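# Move yellow sponge to blue-block desk or tote

## Task

Set the yellow sponge down on the surface of whichever desk holds a blue foam block, touching the desk itself and not resting on any other item on it. If no desk in the room holds a blue foam block, put the sponge inside the tote near the door instead, entirely within its rim with nothing overhanging. Every foam block must stay exactly where it was and keep its orientation. Nothing new may be left on the floor. Cartons must remain standing upright on their desks. The robot must not tip over or finish leaning, or the task fails. The final arrangement must stay in place without the robot holding or supporting it.

## Robot and tools

ROBOT. A Hello Robot Stretch 4 with one arm: an omni-wheel base, a lift that slides up a mast, a telescoping arm that reaches straight forward, a wrist with yaw, pitch and roll, and a two-finger gripper. It stands about 1.6 m tall, and no part of the base rim is more than 0.23 m from the base origin. Cameras: head_camera (420x560 pinhole), head_left_camera and head_right_camera (420x672 fisheye), wrist_camera (616x392, on the gripper). Loose objects may occasionally get a brief nudge from outside.

FRAMES. Base frame: origin on the floor below the base centre, x forward, y left, z up. hand_pose is reported in this frame and is the pinch point between the open fingertips; with all wrist joints at zero its axes line up with the base frame. Its printed position may be slightly wrong. Odometry frame: where the base frame was when the scene began. base_odometry heading runs -3.142 to 3.142, positive to the left; it counts wheel rotation only, so slipping looks like motion.

execute_actions(actions, cameras). actions is a list holding one action or nothing (empty = just report state and images). cameras picks which images come back: any of head_camera, head_left_camera, head_right_camera, wrist_camera, or "all"; omitted/null means all, [] means none. An action contains "base", "joints" or both, plus optional "pace" and "contact_limits"; alternatively {"end_of_arm": "enable_torque"} by itself, which re-powers wrist or gripper motors that switched off.
- base: exactly one key, each an offset relative to where the base last reported itself. translate_m: metres straight ahead, forward positive, -2 to 2. strafe_m: metres sideways, left positive, -2 to 2. rotate_rad: radians on the spot, counter-clockwise from above positive, -3.2 to 3.2.
- joints: absolute targets, each given by name. lift_m 0 to 1.2 m; arm_m 0 to 0.55 m extension; wrist_yaw_rad -1.134 to 4.276 (0 forward, positive turns left, 3.14 folded back, above 3.4 the arm may block it); wrist_pitch_rad -1.117 to 4.259 (0 level, 1.57 pointing down); wrist_roll_rad -1.117 to 4.259 (0 puts both fingers at equal height, positive turns clockwise viewed from behind the gripper); gripper_m -0.038 to 0.141 m fingertip gap (below 0 the tips squeeze together). Done tolerances: lift and arm ±0.004, yaw and roll ±0.02, pitch ±0.05, gripper ±0.004.
- pace: "slow", "default", "fast", "max". Base top speeds 0.1/0.3/0.4/0.6 m/s and 1/2/3/4 rad/s; with lift above 0.2 they shrink, down to 0.3 m/s and 1 rad/s at lift 1.2.
- contact_limits: {"arm_m": 0 to 0.75}, how hard the arm may push before halting; default 0.5.
All motions in an action start at once and may finish at different times; no action exceeds 15 s. A joint left out may still be driving toward an earlier target unseen. An out-of-range joint target is clipped and flagged; any other invalid value or unknown key rejects the whole call. If a result reports a stop, any later execute_actions, wait or finished_scene in the same reply are skipped. The robot holds its last command while you think. At a scene start, unfold the wrist with lift_m 0.4 and wrist_yaw_rad 0 together.

wait(seconds): 0 to 10 s with no new command; returns state and images like an empty action.
zoom_image(camera, region): enlarges part of that camera's latest full image; region is [x0, y0, x1, y1] in pixels from the top-left, at most 504x504.
read_manual(section): returns licence texts only ("licences"); moves nothing.
finished_scene(scene): closes the given scene number for good and reports success; the goal must already hold and stay holding. Replying with no tool call ends everything.

RESULT LINES. base_status / joint_status: "done"; "off_target" (stopped short, may still push); "contact_stop_at_<key>" (hit something; that part goes slack, a slack lift may sag, slack wheels may roll); "limit_stop_at_<name>", e.g. own_body (self-collision guard; move away from the body; likely when pitched up below -0.2 while rolled below -0.4 or above 4) or tilt (leaning over 6 degrees; lift, arm and wheels go limp and refuse commands); "torque_fault" (a wrist/gripper motor overloaded and went limp until enable_torque); "time_out". After these the old target is dropped. on_its_own lists uncommanded things; its "held at" is the held target, not the position. lidar_m: 12 distances in metres from the base origin, 30-degree sectors, 1st straight ahead then counter-clockwise (4th left, 7th behind, 10th right); "-" means nothing seen or closer than 0.25 m; sees from about 0.15 m up, misses glass, thin legs, much behind. wrist_depth_mm: 7x7 median depths, row by row from top-left, 100 to 2000 mm, includes the robot's own body. turned_by_wheels vs turned_by_imu: a gap above about 0.1 rad means a bump or slip, and heading error is roughly their difference. base_tilt: degrees, forward and right positive, with a fixed offset up to about 1.5. motor_effort: percent of max, positive toward larger joint values, peak in brackets (noisy); wheel_0..2 positive turns the base right. An unusual resting effort suggests pushing or carrying.

GRIPPING. Command gripper_m smaller than the object's width; squeezing tighter pulls it toward the wrist by up to a third of the shortfall, opening pushes it out. Neither the gripper reading nor "done" confirms a hold; a firm grip at commanded values of 0 or more shows up as a clear change in gripper effort. Fingertips pressing down on a surface can jam; lift to free them.

CAMERAS. Calibration lines give K, distortion and T_world_to_cam (base frame to camera, metres) in OpenCV conventions; each scene can deviate slightly, and arm-mounted camera poses inherit joint reading errors.

AVOID. Dropping or throwing the sponge, slamming, hard pushes, knocking blocks or cartons, torque faults, and tipping: don't turn or drive with over 1 kg held and arm_m above 0.2, especially fast; steady shoving with a high gripper or high contact limit can also tip the robot. Shorter robot motion time is better.

Each tool is called after "Request:" as name([rows], argument=value, ...), one row to a line, values as JSON.

## Session

Request:
execute_actions(actions=[])

Scene clock: 0.00 s.
base_odometry: x=+0.000 y=+0.000 heading=+0.000 (m, m, rad; odometry frame)
turned_by_wheels: +0.000 (rad since the last result)
turned_by_imu: +0.000 (rad since the last result)
base_tilt: forward=-0.3 right=-0.3 (deg)
lidar_m: 2.24 1.34 1.61 2.26 1.45 1.42 2.14 1.01 1.02 1.15 1.71 1.68
base_status: not commanded
joint_positions: lift_m=+0.210 arm_m=+0.002 wrist_yaw_rad=+3.098 wrist_pitch_rad=-0.011 wrist_roll_rad=-0.013 gripper_m=+0.057
joint_status: not commanded
motor_effort: lift_m=+19 arm_m=+0 wrist_yaw_rad=+0 wrist_pitch_rad=-6 wrist_roll_rad=+0 gripper_m=-8 wheel_0=+0 wheel_1=+0 wheel_2=+0 (%)
hand_pose: x=-0.1118 y=+0.0998 z=+0.3917 quat_wxyz=(+0.022, +0.006, -0.007, +1.000) (m; base frame)
wrist_depth_mm: - 137 - - - 1464 1255 / - 137 - - - 1618 1708 / 110 138 - - - - 1808 / 135 156 - - - - 1863 / 1576 1921 - - - - 1808 / 1281 1366 195 1281 198 1281 1229 / 976 917 976 - 917 866 904
pictures: head_camera, head_left_camera, head_right_camera, wrist_camera
Images, in order (width x height): head_camera 420x560, head_left_camera 420x672, head_right_camera 420x672, wrist_camera 616x392.

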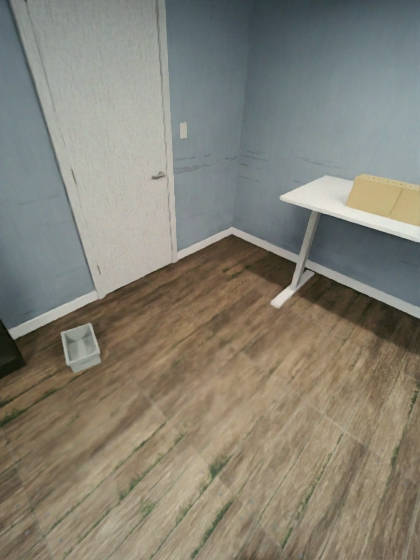

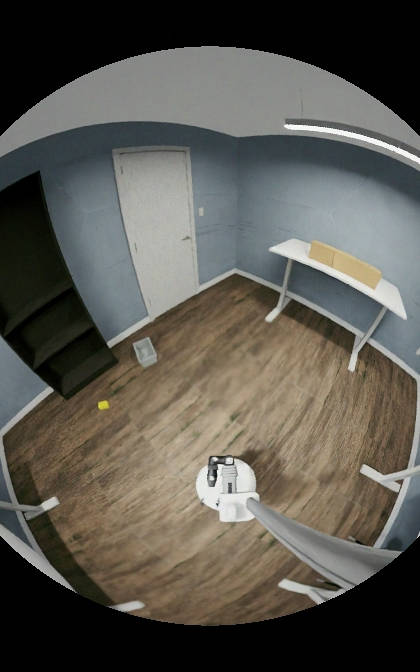

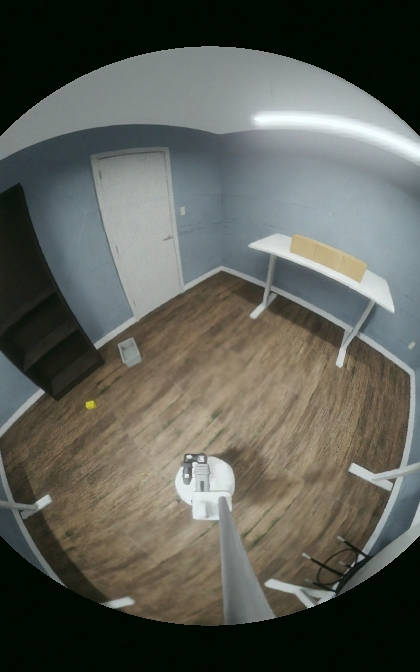

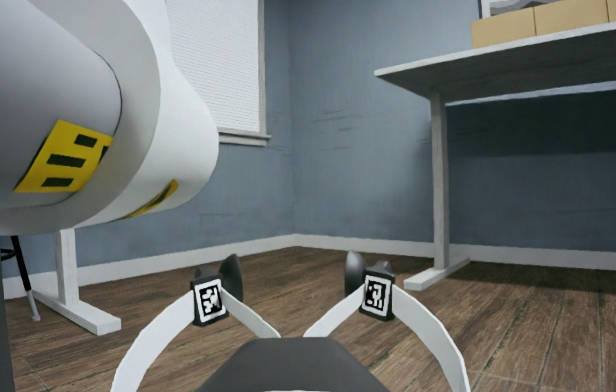

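Request:
execute_actions([
  {"base":{"rotate_rad":1.17},"joints":{"lift_m":0.4,"wrist_yaw_rad":0,"gripper_m":0.14}},
])

Request:
execute_actions([
  {"base":{"translate_m":0.7},"joints":{"wrist_pitch_rad":1.57,"arm_m":0.25,"lift_m":0.3}},
])

Scene clock: 7.57 s.
base_odometry: x=+0.000 y=+0.000 heading=+1.170 (m, m, rad; odometry frame)
turned_by_wheels: +1.170 (rad since the last result)
turned_by_imu: +1.183 (rad since the last result)
base_tilt: forward=-0.3 right=-0.3 (deg)
lidar_m: 1.67 1.58 1.42 1.45 1.14 0.99 1.02 1.26 1.71 1.73 2.12 1.38
base_status: done
joint_positions: lift_m=+0.400 arm_m=+0.002 wrist_yaw_rad=+0.001 wrist_pitch_rad=-0.011 wrist_roll_rad=-0.013 gripper_m=+0.140
joint_status: all done
motor_effort: lift_m=+24(23) arm_m=+0(0) wrist_yaw_rad=-2(6) wrist_pitch_rad=-7(7) wrist_roll_rad=-1(0) gripper_m=+0(10) wheel_0=-1(7) wheel_1=+0(8) wheel_2=+0(3) (%)
hand_pose: x=+0.4612 y=-0.0873 z=+0.5811 quat_wxyz=(+1.000, -0.007, -0.006, +0.000) (m; base frame)
wrist_depth_mm: - - 1863 1661 1618 1537 1430 / - - 1863 1708 1576 1499 1430 / - - 1921 1661 1576 1499 1430 / - - 1863 1756 1618 1537 1464 / - - 1921 1756 1618 1499 1464 / 1863 209 1618 1661 1397 1537 1464 / 1336 1281 1397 - 1336 1229 1182
pictures: head_camera, head_left_camera, head_right_camera, wrist_camera
camera_calibration (this result's frames):
wrist_camera: T_world_to_cam=[[-0.0260009, -0.999212, -0.0299895, -0.0598392], [-0.00568287, 0.0301469, -0.999529, 0.636597], [0.999646, -0.0258182, -0.00646224, -0.233345], [0, 0, 0, 1]] pos_world=[0.235324, -0.085008, 0.632995]
Images, in order (width x height): head_camera 420x560, head_left_camera 420x672, head_right_camera 420x672, wrist_camera 616x392.

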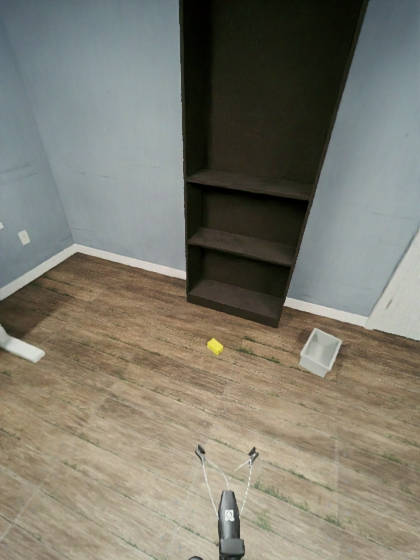

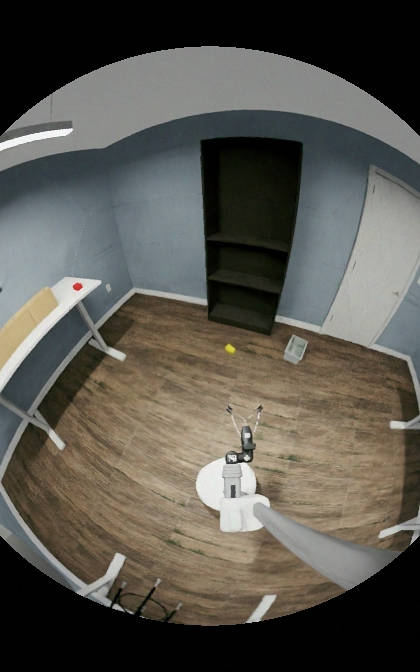

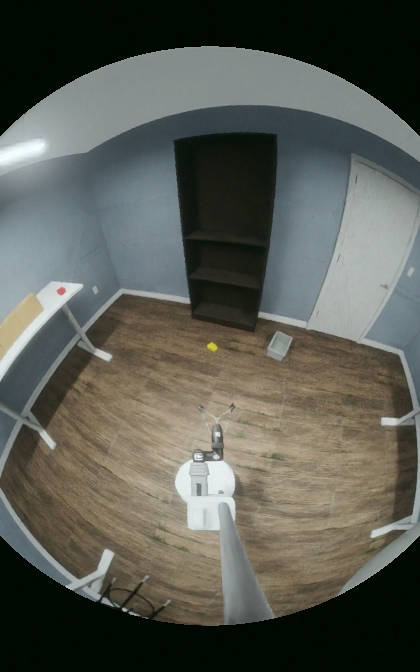

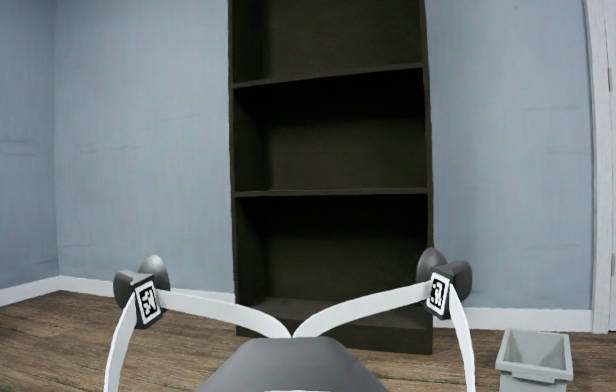

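Scene clock: 11.40 s.
base_odometry: x=+0.273 y=+0.644 heading=+1.170 (m, m, rad; odometry frame)
turned_by_wheels: +0.000 (rad since the last result)
turned_by_imu: +0.001 (rad since the last result)
base_tilt: forward=-0.3 right=-0.3 (deg)
lidar_m: 1.01 1.59 1.18 1.18 1.50 1.68 1.86 2.14 1.94 1.99 0.82 0.97
base_status: done
joint_positions: lift_m=+0.300 arm_m=+0.248 wrist_yaw_rad=+0.000 wrist_pitch_rad=+1.570 wrist_roll_rad=-0.013 gripper_m=+0.140
joint_status: all done
motor_effort: lift_m=+14(21) arm_m=+9(9) wrist_yaw_rad=+0(3) wrist_pitch_rad=+1(5) wrist_roll_rad=-1(0) gripper_m=+0(1) wheel_0=+3(6) wheel_1=+3(7) wheel_2=-1(10) (%)
hand_pose: x=+0.4196 y=-0.0874 z=+0.1901 quat_wxyz=(+0.707, -0.005, +0.707, +0.005) (m; base frame)
wrist_depth_mm: 394 397 399 359 404 410 413 / 397 402 404 404 410 413 413 / 399 404 407 407 413 413 418 / 402 404 407 413 413 418 418 / 402 407 413 413 415 421 421 / 404 210 413 415 415 421 424 / 410 413 413 - 421 424 427
pictures: head_camera, head_left_camera, head_right_camera, wrist_camera
camera_calibration (this result's frames):
wrist_camera: T_world_to_cam=[[-0.0297194, -0.999196, 0.0268992, -0.0820676], [-0.999415, 0.03016, 0.016126, 0.469479], [-0.0169244, -0.0264042, -0.999508, 0.420988], [0, 0, 0, 1]] pos_world=[0.473891, -0.0850453, 0.415418]
Images, in order (width x height): head_camera 420x560, head_left_camera 420x672, head_right_camera 420x672, wrist_camera 616x392.

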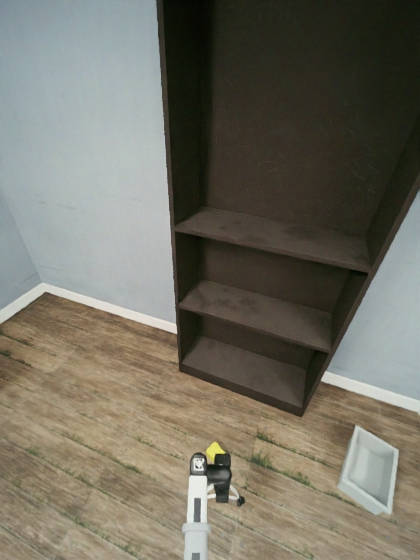

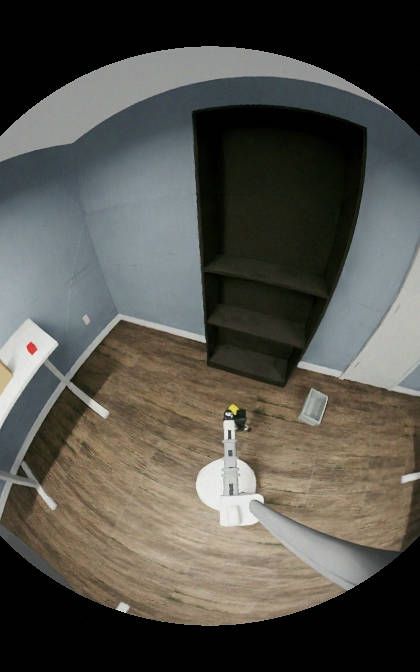

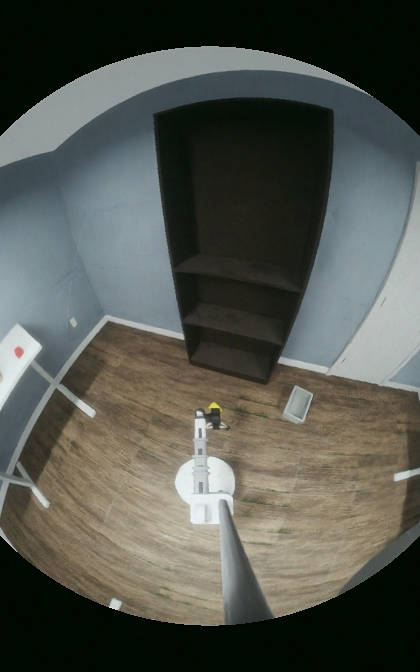

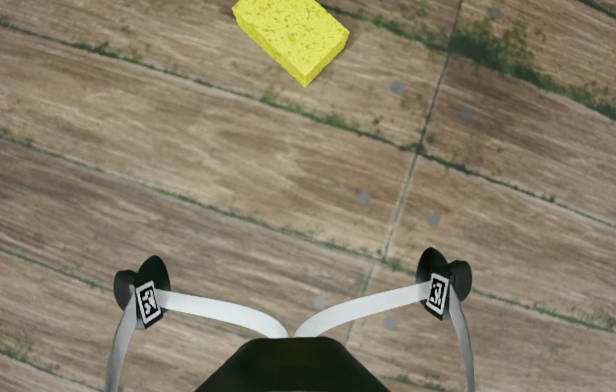

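Request:
execute_actions([
  {"joints":{"wrist_roll_rad":-0.8,"arm_m":0.455,"lift_m":0.22}},
], cameras=["wrist_camera","head_camera"])

Scene clock: 16.43 s.
base_odometry: x=+0.273 y=+0.644 heading=+1.170 (m, m, rad; odometry frame)
turned_by_wheels: +0.000 (rad since the last result)
turned_by_imu: +0.001 (rad since the last result)
base_tilt: forward=-0.2 right=-0.3 (deg)
lidar_m: 0.98 1.60 1.17 1.17 1.48 1.67 1.86 2.15 1.94 1.96 0.83 0.96
base_status: not commanded
joint_positions: lift_m=+0.220 arm_m=+0.453 wrist_yaw_rad=+0.000 wrist_pitch_rad=+1.570 wrist_roll_rad=-0.800 gripper_m=+0.140
joint_status: all done
motor_effort: lift_m=+13(14) arm_m=+9(8) wrist_yaw_rad=+0(0) wrist_pitch_rad=+1(0) wrist_roll_rad=+0(6) gripper_m=-1(2) wheel_0=+3(2) wheel_1=+3(3) wheel_2=-1(1) (%)
hand_pose: x=+0.6246 y=-0.0874 z=+0.1101 quat_wxyz=(+0.652, -0.275, +0.651, +0.275) (m; base frame)
wrist_depth_mm: 322 324 325 327 327 327 329 / 324 325 327 327 329 330 330 / 325 325 327 329 330 330 332 / 325 329 329 287 332 332 334 / 327 329 330 287 334 334 338 / 329 210 330 289 334 336 336 / 332 332 332 - 336 336 340
pictures: head_camera, wrist_camera
camera_calibration (this result's frames):
wrist_camera: T_world_to_cam=[[0.686298, -0.726797, 0.027581, -0.497328], [-0.727286, -0.686139, 0.0163649, 0.443035], [0.00703044, -0.0312905, -0.999486, 0.329133], [0, 0, 0, 1]] pos_world=[0.661215, -0.0471748, 0.33543]
Images, in order (width x height): head_camera 420x560, wrist_camera 616x392.

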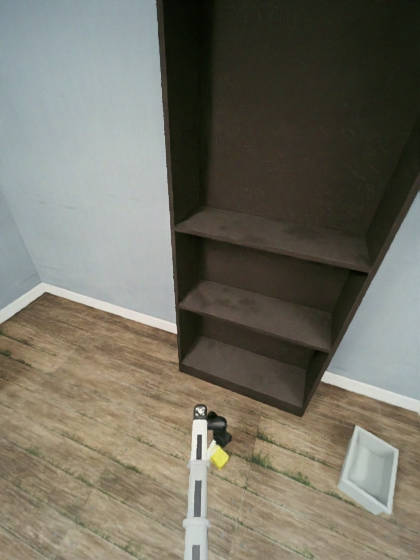

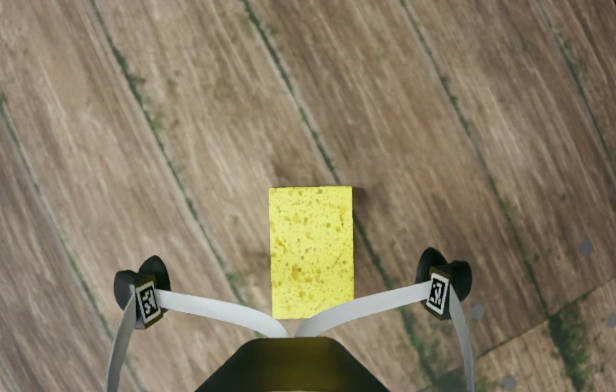

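Request:
execute_actions([
  {"joints":{"arm_m":0.47,"lift_m":0.148}},
], cameras=["wrist_camera"])

Request:
execute_actions([
  {"joints":{"gripper_m":0.03}},
], cameras=["wrist_camera"])

Request:
execute_actions([
  {"joints":{"lift_m":0.4,"arm_m":0.15}},
], cameras=["wrist_camera"])

Request:
execute_actions([
  {"base":{"rotate_rad":1.9},"joints":{"lift_m":1.15,"wrist_roll_rad":0}},
])

Scene clock: 23.13 s.
base_odometry: x=+0.273 y=+0.644 heading=+1.170 (m, m, rad; odometry frame)
turned_by_wheels: +0.000 (rad since the last result)
turned_by_imu: +0.001 (rad since the last result)
base_tilt: forward=-0.3 right=-0.3 (deg)
lidar_m: 0.99 1.59 1.18 1.18 1.49 1.67 1.89 2.18 1.93 1.95 0.83 0.99
base_status: not commanded
joint_positions: lift_m=+0.148 arm_m=+0.468 wrist_yaw_rad=+0.000 wrist_pitch_rad=+1.570 wrist_roll_rad=-0.800 gripper_m=+0.140
joint_status: all done
motor_effort: lift_m=+13(16) arm_m=+9(9) wrist_yaw_rad=-1(1) wrist_pitch_rad=+0(1) wrist_roll_rad=-1(1) gripper_m=+0(0) wheel_0=+2(3) wheel_1=+3(3) wheel_2=-2(2) (%)
hand_pose: x=+0.6396 y=-0.0874 z=+0.0382 quat_wxyz=(+0.652, -0.275, +0.651, +0.275) (m; base frame)
wrist_depth_mm: 252 253 254 255 255 257 - / 253 254 255 256 257 257 259 / 255 255 256 257 258 259 260 / 255 256 257 258 259 260 262 / 257 257 258 215 260 262 263 / 258 209 216 216 262 264 265 / 258 259 259 - 263 265 265
pictures: wrist_camera
camera_calibration (this result's frames):
wrist_camera: T_world_to_cam=[[0.686303, -0.726796, 0.0274828, -0.5056], [-0.727283, -0.68614, 0.016469, 0.455077], [0.00688738, -0.0312905, -0.999487, 0.257176], [0, 0, 0, 1]] pos_world=[0.676194, -0.0471748, 0.263444]
Images, in order (width x height): wrist_camera 616x392.

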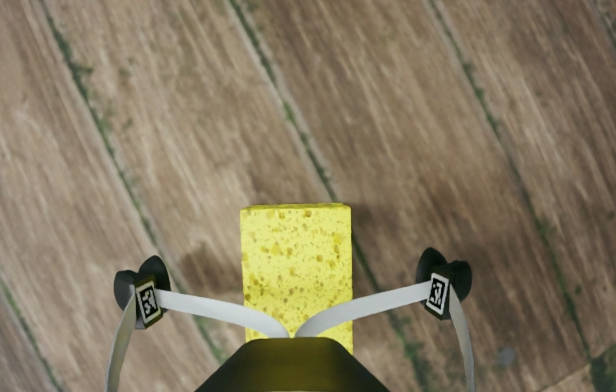

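Scene clock: 25.23 s.
base_odometry: x=+0.273 y=+0.644 heading=+1.170 (m, m, rad; odometry frame)
turned_by_wheels: +0.000 (rad since the last result)
turned_by_imu: +0.001 (rad since the last result)
base_tilt: forward=-0.3 right=-0.3 (deg)
lidar_m: 0.98 1.57 1.16 1.19 1.50 1.67 1.90 2.19 1.92 1.95 0.81 0.98
base_status: not commanded
joint_positions: lift_m=+0.148 arm_m=+0.468 wrist_yaw_rad=+0.000 wrist_pitch_rad=+1.570 wrist_roll_rad=-0.800 gripper_m=+0.030
joint_status: all done
motor_effort: lift_m=+13(13) arm_m=+9(9) wrist_yaw_rad=-2(0) wrist_pitch_rad=+0(0) wrist_roll_rad=-1(1) gripper_m=-22(20) wheel_0=+2(2) wheel_1=+3(3) wheel_2=-1(1) (%)
hand_pose: x=+0.6396 y=-0.0874 z=+0.0382 quat_wxyz=(+0.652, -0.275, +0.651, +0.275) (m; base frame)
wrist_depth_mm: 253 253 254 255 256 257 - / 253 253 255 256 257 259 258 / 254 255 255 256 258 259 260 / 255 257 257 257 259 260 262 / 257 257 258 207 260 262 263 / 258 258 192 207 190 264 265 / 259 259 260 - 264 265 265
pictures: wrist_camera
camera_calibration (this result's frames):
wrist_camera: T_world_to_cam=[[0.686303, -0.726796, 0.0274828, -0.505601], [-0.727283, -0.68614, 0.0164689, 0.455077], [0.0068875, -0.0312905, -0.999487, 0.257176], [0, 0, 0, 1]] pos_world=[0.676194, -0.0471748, 0.263444]
Images, in order (width x height): wrist_camera 616x392.

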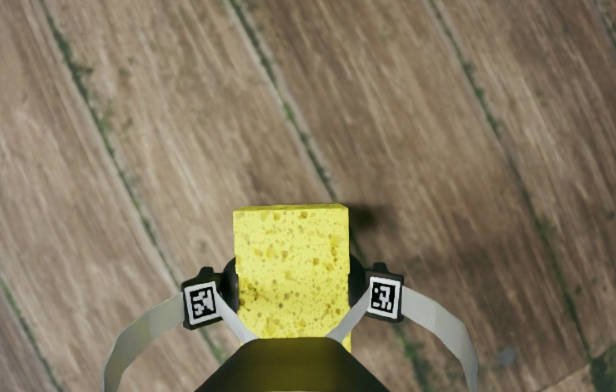

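Scene clock: 27.33 s.
base_odometry: x=+0.273 y=+0.644 heading=+1.170 (m, m, rad; odometry frame)
turned_by_wheels: +0.000 (rad since the last result)
turned_by_imu: +0.001 (rad since the last result)
base_tilt: forward=-0.2 right=-0.3 (deg)
lidar_m: 1.00 1.63 1.17 1.19 1.46 1.68 1.89 2.18 1.94 1.93 0.83 0.97
base_status: not commanded
joint_positions: lift_m=+0.400 arm_m=+0.152 wrist_yaw_rad=+0.000 wrist_pitch_rad=+1.570 wrist_roll_rad=-0.800 gripper_m=+0.030
joint_status: all done
motor_effort: lift_m=+23(25) arm_m=-9(10) wrist_yaw_rad=+0(1) wrist_pitch_rad=+0(0) wrist_roll_rad=-1(1) gripper_m=-22(22) wheel_0=+2(2) wheel_1=+3(3) wheel_2=-1(1) (%)
hand_pose: x=+0.3226 y=-0.0874 z=+0.2893 quat_wxyz=(+0.652, -0.275, +0.651, +0.275) (m; base frame)
wrist_depth_mm: 496 496 500 500 504 504 508 / 500 500 504 504 504 512 508 / 504 504 504 504 508 508 517 / 504 504 508 504 512 512 517 / 304 362 469 206 512 517 521 / 298 300 192 207 190 512 521 / 297 300 327 - 521 517 521
pictures: wrist_camera
camera_calibration (this result's frames):
wrist_camera: T_world_to_cam=[[0.686258, -0.726844, 0.027329, -0.294928], [-0.727327, -0.686089, 0.0166319, 0.220405], [0.00666131, -0.031291, -0.999488, 0.510442], [0, 0, 0, 1]] pos_world=[0.359303, -0.0471774, 0.514576]
Images, in order (width x height): wrist_camera 616x392.

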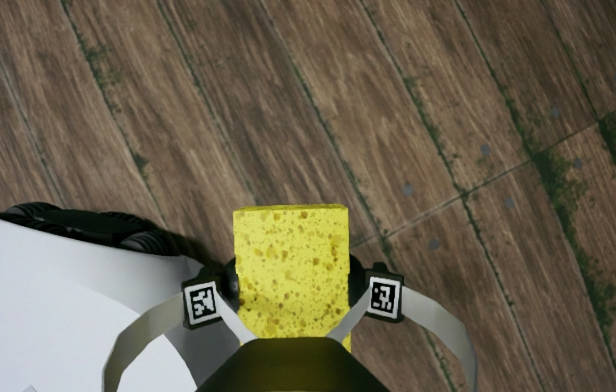

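Scene clock: 31.10 s.
base_odometry: x=+0.273 y=+0.644 heading=+3.070 (m, m, rad; odometry frame)
turned_by_wheels: +1.899 (rad since the last result)
turned_by_imu: +1.920 (rad since the last result)
base_tilt: forward=-0.3 right=-0.3 (deg)
lidar_m: 1.32 1.68 1.66 1.79 1.97 1.91 0.85 0.87 0.99 1.11 1.19 1.16
base_status: done
joint_positions: lift_m=+1.150 arm_m=+0.152 wrist_yaw_rad=+0.000 wrist_pitch_rad=+1.570 wrist_roll_rad=+0.000 gripper_m=+0.030
joint_status: all done
motor_effort: lift_m=+24(23) arm_m=-9(9) wrist_yaw_rad=-1(1) wrist_pitch_rad=+0(0) wrist_roll_rad=+0(5) gripper_m=-23(20) wheel_0=-3(8) wheel_1=-3(8) wheel_2=-1(6) (%)
hand_pose: x=+0.3227 y=-0.0874 z=+1.0393 quat_wxyz=(+0.707, +0.000, +0.707, +0.000) (m; base frame)
wrist_depth_mm: 1229 1205 1205 1229 1229 1229 1281 / 1205 1229 1229 1229 1229 1255 1255 / 1205 1229 1229 1255 1255 1229 1281 / 1229 1229 1229 1255 1255 1255 1281 / 1229 1229 1255 206 1255 1281 1281 / 1255 1229 193 207 190 1281 1281 / 1255 1229 1281 - 1281 1308 1308
pictures: head_camera, head_left_camera, head_right_camera, wrist_camera
camera_calibration (this result's frames):
wrist_camera: T_world_to_cam=[[-0.0426891, -0.998727, 0.0268879, -0.103552], [-0.998939, 0.0431327, 0.0161428, 0.359898], [-0.017282, -0.0261702, -0.999508, 1.26825], [0, 0, 0, 1]] pos_world=[0.377013, -0.0857529, 1.2646]
Images, in order (width x height): head_camera 420x560, head_left_camera 420x672, head_right_camera 420x672, wrist_camera 616x392.

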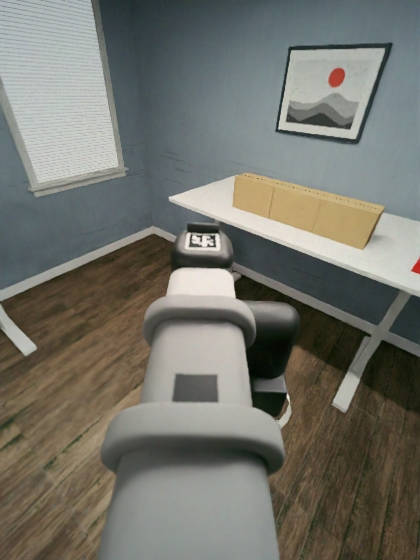

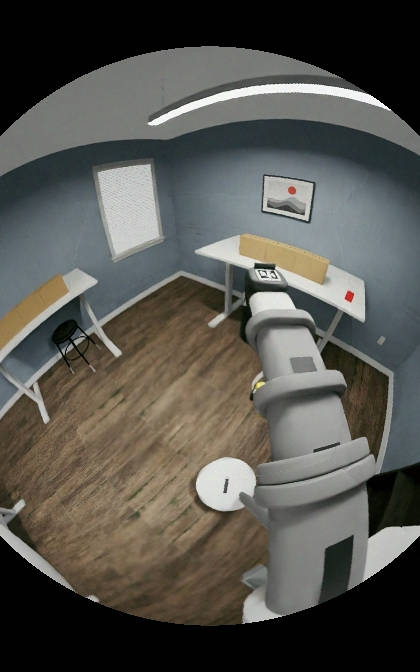

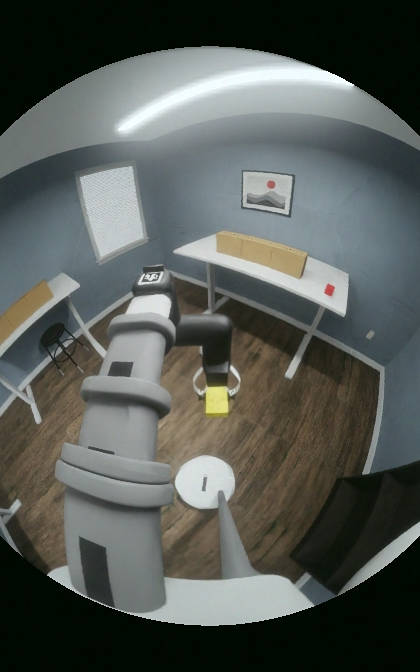

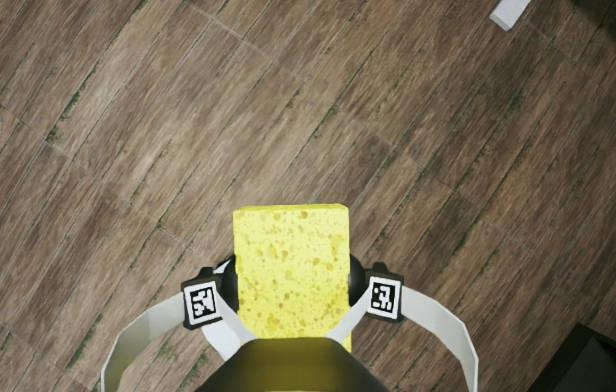

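Request:
execute_actions([
  {"base":{"rotate_rad":-0.66},"joints":{"lift_m":1.2,"wrist_pitch_rad":0.3,"wrist_yaw_rad":1.3}},
], cameras=["head_left_camera"])

Request:
execute_actions([
  {"base":{"translate_m":0.9},"joints":{"arm_m":0.5}},
])

Scene clock: 44.50 s.
base_odometry: x=+0.273 y=+0.644 heading=+2.410 (m, m, rad; odometry frame)
turned_by_wheels: -0.659 (rad since the last result)
turned_by_imu: -0.664 (rad since the last result)
base_tilt: forward=-0.3 right=-0.3 (deg)
lidar_m: 1.17 1.34 2.52 1.67 1.72 2.06 2.76 1.79 0.87 0.96 1.04 1.91
base_status: done
joint_positions: lift_m=+1.200 arm_m=+0.151 wrist_yaw_rad=+1.299 wrist_pitch_rad=+0.303 wrist_roll_rad=+0.000 gripper_m=+0.030
joint_status: all done
motor_effort: lift_m=+23(27) arm_m=-8(9) wrist_yaw_rad=+0(6) wrist_pitch_rad=-8(11) wrist_roll_rad=+0(1) gripper_m=-21(19) wheel_0=+2(6) wheel_1=+2(7) wheel_2=+3(9) (%)
hand_pose: x=+0.4804 y=+0.2419 z=+1.2918 quat_wxyz=(+0.787, -0.091, +0.120, +0.598) (m; base frame)
wrist_depth_mm: 1983 - - - - 1983 1537 / 1983 - - - - - 1576 / - - - - - - 1576 / 1537 1863 - - - 1281 1008 / - - - 206 - - 946 / - - 191 207 190 - 1756 / 1863 1756 1863 - 1863 1708 1708
pictures: head_left_camera
Images, in order (width x height): head_left_camera 420x672.

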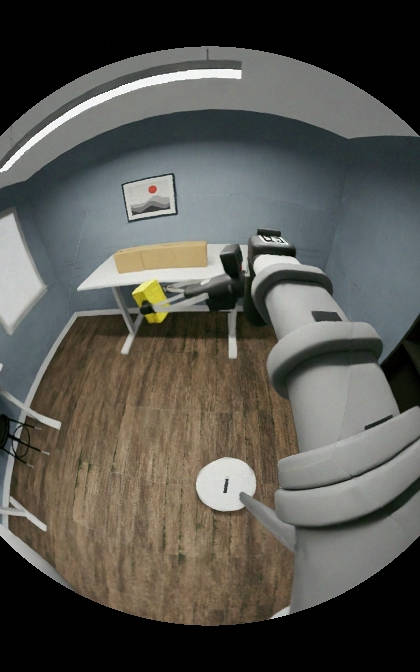

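Scene clock: 49.00 s.
base_odometry: x=-0.397 y=+1.245 heading=+2.411 (m, m, rad; odometry frame)
turned_by_wheels: +0.000 (rad since the last result)
turned_by_imu: +0.002 (rad since the last result)
base_tilt: forward=-0.3 right=-0.4 (deg)
lidar_m: 0.27 0.30 0.42 1.98 1.74 2.43 3.72 1.44 1.05 1.30 1.37 0.28
base_status: done
joint_positions: lift_m=+1.200 arm_m=+0.498 wrist_yaw_rad=+1.300 wrist_pitch_rad=+0.302 wrist_roll_rad=+0.000 gripper_m=+0.030
joint_status: all done
motor_effort: lift_m=+23(24) arm_m=+9(7) wrist_yaw_rad=-1(1) wrist_pitch_rad=-7(8) wrist_roll_rad=+0(0) gripper_m=-22(21) wheel_0=+3(7) wheel_1=+3(6) wheel_2=-1(12) (%)
hand_pose: x=+0.8273 y=+0.2420 z=+1.2920 quat_wxyz=(+0.787, -0.091, +0.120, +0.598) (m; base frame)
wrist_depth_mm: 1921 - - 1025 574 415 351 / 1921 - - 1098 597 433 359 / - - - 1160 654 452 370 / - - - 991 691 473 370 / 597 878 917 206 668 484 387 / 466 615 192 206 190 477 394 / 397 564 603 - 627 477 399
pictures: head_camera, head_left_camera, head_right_camera, wrist_camera
camera_calibration (this result's frames):
wrist_camera: T_world_to_cam=[[0.952006, -0.304309, -0.0328652, -0.673568], [-0.125676, -0.290728, -0.948516, 1.45032], [0.279087, 0.907124, -0.315019, 0.18279], [0, 0, 0, 1]] pos_world=[0.772497, 0.0508638, 1.4111]
Images, in order (width x height): head_camera 420x560, head_left_camera 420x672, head_right_camera 420x672, wrist_camera 616x392.

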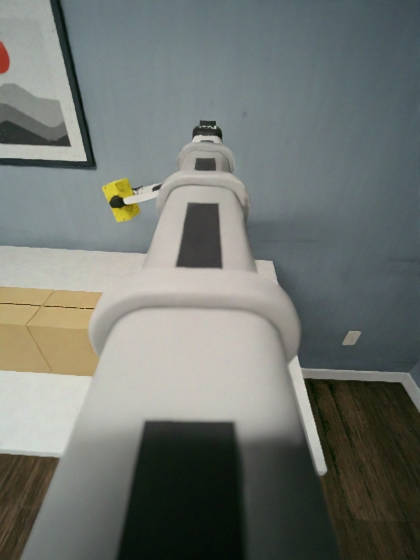

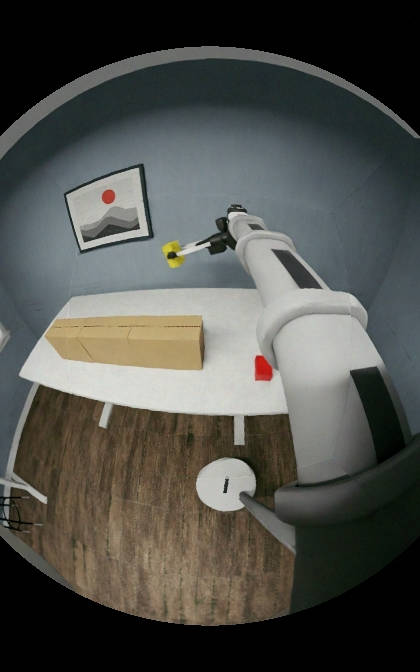

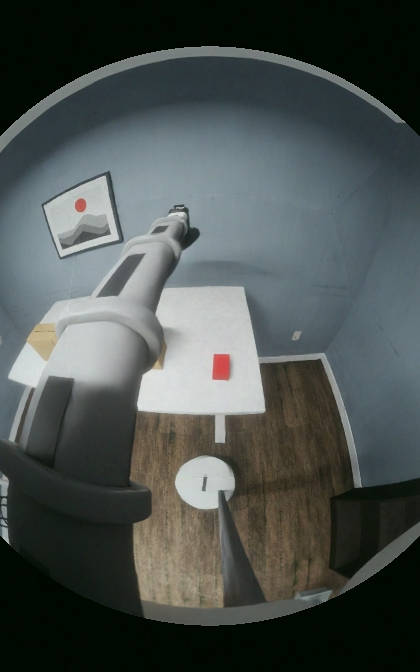

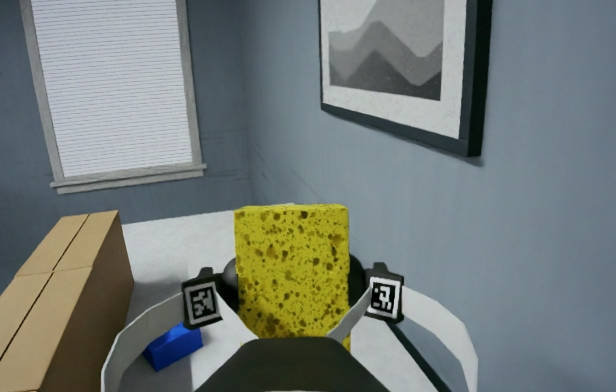

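Request:
execute_actions([
  {"joints":{"wrist_pitch_rad":1.57}},
], cameras=["head_left_camera","head_right_camera","wrist_camera"])

Scene clock: 52.57 s.
base_odometry: x=-0.397 y=+1.245 heading=+2.411 (m, m, rad; odometry frame)
turned_by_wheels: +0.000 (rad since the last result)
turned_by_imu: +0.001 (rad since the last result)
base_tilt: forward=-0.2 right=-0.3 (deg)
lidar_m: 0.27 0.31 0.43 1.95 1.73 2.42 3.71 1.43 1.07 1.30 1.37 0.28
base_status: not commanded
joint_positions: lift_m=+1.200 arm_m=+0.498 wrist_yaw_rad=+1.300 wrist_pitch_rad=+1.570 wrist_roll_rad=+0.000 gripper_m=+0.030
joint_status: all done
motor_effort: lift_m=+22(22) arm_m=+9(9) wrist_yaw_rad=-1(1) wrist_pitch_rad=+1(5) wrist_roll_rad=+0(0) gripper_m=-19(22) wheel_0=+3(3) wheel_1=+3(4) wheel_2=-1(2) (%)
hand_pose: x=+0.7537 y=-0.0231 z=+1.0894 quat_wxyz=(+0.563, -0.428, +0.563, +0.428) (m; base frame)
wrist_depth_mm: 340 349 351 353 355 357 359 / 315 351 353 355 357 359 359 / 301 351 355 355 359 364 364 / 353 353 355 359 362 364 364 / 353 355 357 206 362 364 366 / 355 357 192 207 190 366 370 / 357 359 362 - 366 368 370
pictures: head_left_camera, head_right_camera, wrist_camera
camera_calibration (this result's frames):
wrist_camera: T_world_to_cam=[[0.950829, -0.308548, 0.0268776, -0.755101], [-0.309027, -0.95092, 0.0159081, 0.244176], [0.02065, -0.0234318, -0.999512, 1.29894], [0, 0, 0, 1]] pos_world=[0.766606, 0.0296437, 1.31472]
Images, in order (width x height): head_left_camera 420x672, head_right_camera 420x672, wrist_camera 616x392.

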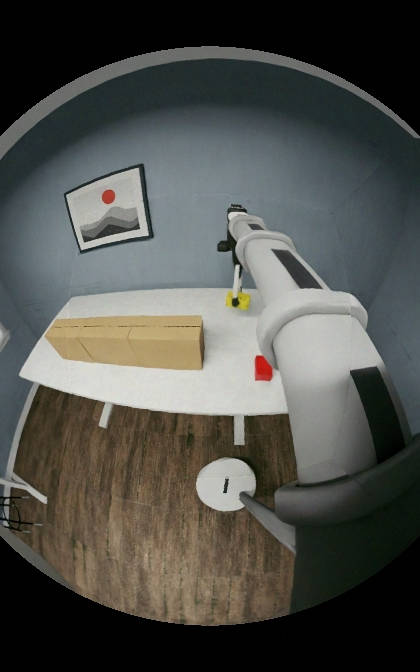

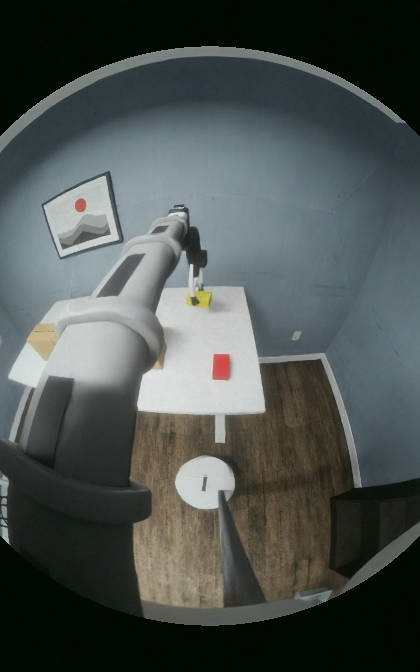

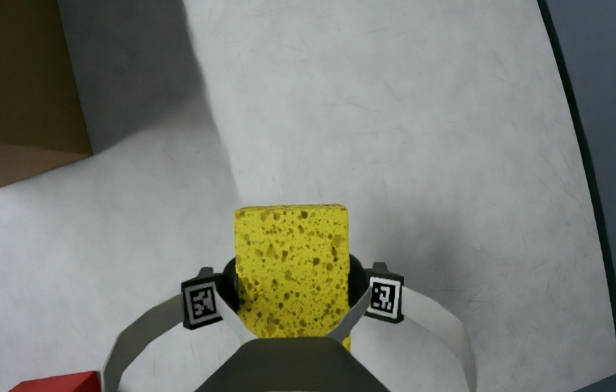

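Request:
execute_actions([
  {"joints":{"lift_m":1.1}},
], cameras=[])

Request:
execute_actions([
  {"joints":{"gripper_m":0.11}},
], cameras=[])

Request:
execute_actions([
  {"joints":{"lift_m":1.18}},
], cameras=["head_right_camera","wrist_camera"])

Scene clock: 56.73 s.
base_odometry: x=-0.397 y=+1.245 heading=+2.411 (m, m, rad; odometry frame)
turned_by_wheels: +0.000 (rad since the last result)
turned_by_imu: +0.001 (rad since the last result)
base_tilt: forward=-0.4 right=-0.3 (deg)
lidar_m: 0.26 0.28 0.44 1.96 1.74 2.43 3.70 1.45 1.07 1.26 1.36 0.29
base_status: not commanded
joint_positions: lift_m=+1.100 arm_m=+0.498 wrist_yaw_rad=+1.300 wrist_pitch_rad=+1.570 wrist_roll_rad=+0.000 gripper_m=+0.030
joint_status: all done
motor_effort: lift_m=+13(23) arm_m=+9(9) wrist_yaw_rad=+0(1) wrist_pitch_rad=+1(1) wrist_roll_rad=+1(0) gripper_m=-19(22) wheel_0=+3(3) wheel_1=+3(3) wheel_2=-1(1) (%)
hand_pose: x=+0.7537 y=-0.0231 z=+0.9902 quat_wxyz=(+0.563, -0.428, +0.563, +0.428) (m; base frame)
wrist_depth_mm: 252 252 255 256 257 259 260 / 253 254 256 256 258 260 262 / 254 255 257 258 259 262 263 / 255 257 258 258 262 263 264 / 257 258 259 206 262 265 265 / 257 258 192 207 190 265 267 / 259 260 262 - 266 267 268
pictures: none
No camera images: the call's "cameras" was empty. Leave "cameras" out to get every camera's image.

Scene clock: 58.37 s.
base_odometry: x=-0.397 y=+1.245 heading=+2.411 (m, m, rad; odometry frame)
turned_by_wheels: +0.000 (rad since the last result)
turned_by_imu: +0.000 (rad since the last result)
base_tilt: forward=-0.3 right=-0.4 (deg)
lidar_m: 0.27 0.31 0.44 1.94 1.74 2.40 3.70 1.44 1.10 1.30 1.38 0.30
base_status: not commanded
joint_positions: lift_m=+1.100 arm_m=+0.498 wrist_yaw_rad=+1.300 wrist_pitch_rad=+1.570 wrist_roll_rad=+0.000 gripper_m=+0.110
joint_status: all done
motor_effort: lift_m=+13(13) arm_m=+9(9) wrist_yaw_rad=-1(1) wrist_pitch_rad=+1(1) wrist_roll_rad=+0(1) gripper_m=-3(20) wheel_0=+3(3) wheel_1=+3(3) wheel_2=-1(1) (%)
hand_pose: x=+0.7537 y=-0.0231 z=+0.9902 quat_wxyz=(+0.563, -0.428, +0.563, +0.428) (m; base frame)
wrist_depth_mm: 251 253 254 255 257 258 259 / 252 254 255 257 258 259 262 / 253 255 257 258 259 262 263 / 256 256 257 259 262 263 265 / 257 257 258 216 262 265 266 / 258 258 216 216 200 266 266 / 259 260 262 - 265 267 268
pictures: none
No camera images: the call's "cameras" was empty. Leave "cameras" out to get every camera's image.

Scene clock: 59.70 s.
base_odometry: x=-0.397 y=+1.245 heading=+2.411 (m, m, rad; odometry frame)
turned_by_wheels: +0.000 (rad since the last result)
turned_by_imu: +0.000 (rad since the last result)
base_tilt: forward=-0.2 right=-0.2 (deg)
lidar_m: 0.28 0.30 0.44 1.96 1.76 2.42 3.71 1.44 1.09 1.29 1.37 0.30
base_status: not commanded
joint_positions: lift_m=+1.180 arm_m=+0.498 wrist_yaw_rad=+1.300 wrist_pitch_rad=+1.570 wrist_roll_rad=+0.000 gripper_m=+0.110
joint_status: all done
motor_effort: lift_m=+24(22) arm_m=+9(8) wrist_yaw_rad=-2(0) wrist_pitch_rad=+1(1) wrist_roll_rad=+0(1) gripper_m=+0(4) wheel_0=+3(3) wheel_1=+3(3) wheel_2=-1(1) (%)
hand_pose: x=+0.7537 y=-0.0231 z=+1.0693 quat_wxyz=(+0.563, -0.428, +0.563, +0.428) (m; base frame)
wrist_depth_mm: 327 330 332 332 338 338 340 / 315 332 334 336 336 338 342 / 301 332 334 338 340 340 343 / 334 336 336 338 342 343 347 / 336 336 336 296 342 345 347 / 336 336 297 296 200 345 347 / 338 340 342 - 345 347 349
pictures: head_right_camera, wrist_camera
camera_calibration (this result's frames):
wrist_camera: T_world_to_cam=[[0.950829, -0.308547, 0.0268789, -0.754567], [-0.309027, -0.95092, 0.0159387, 0.244456], [0.0206418, -0.0234613, -0.999512, 1.27886], [0, 0, 0, 1]] pos_world=[0.76661, 0.0296419, 1.29462]
Images, in order (width x height): head_right_camera 420x672, wrist_camera 616x392.

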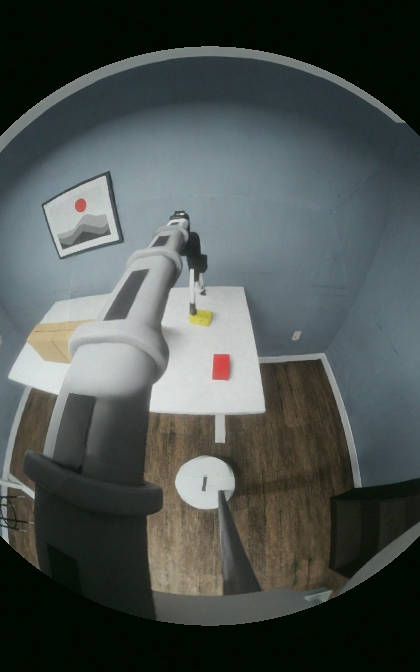

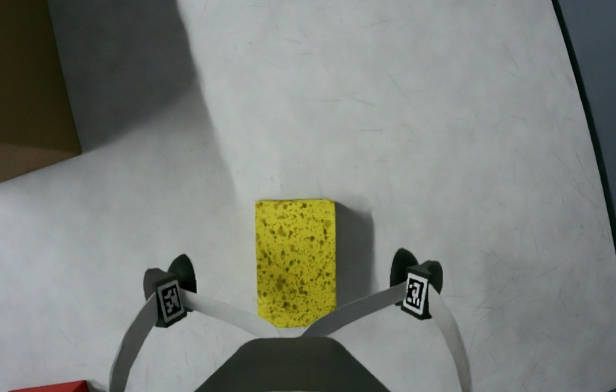

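Request:
finished_scene(scene=1)

The scene is finished: the task was done.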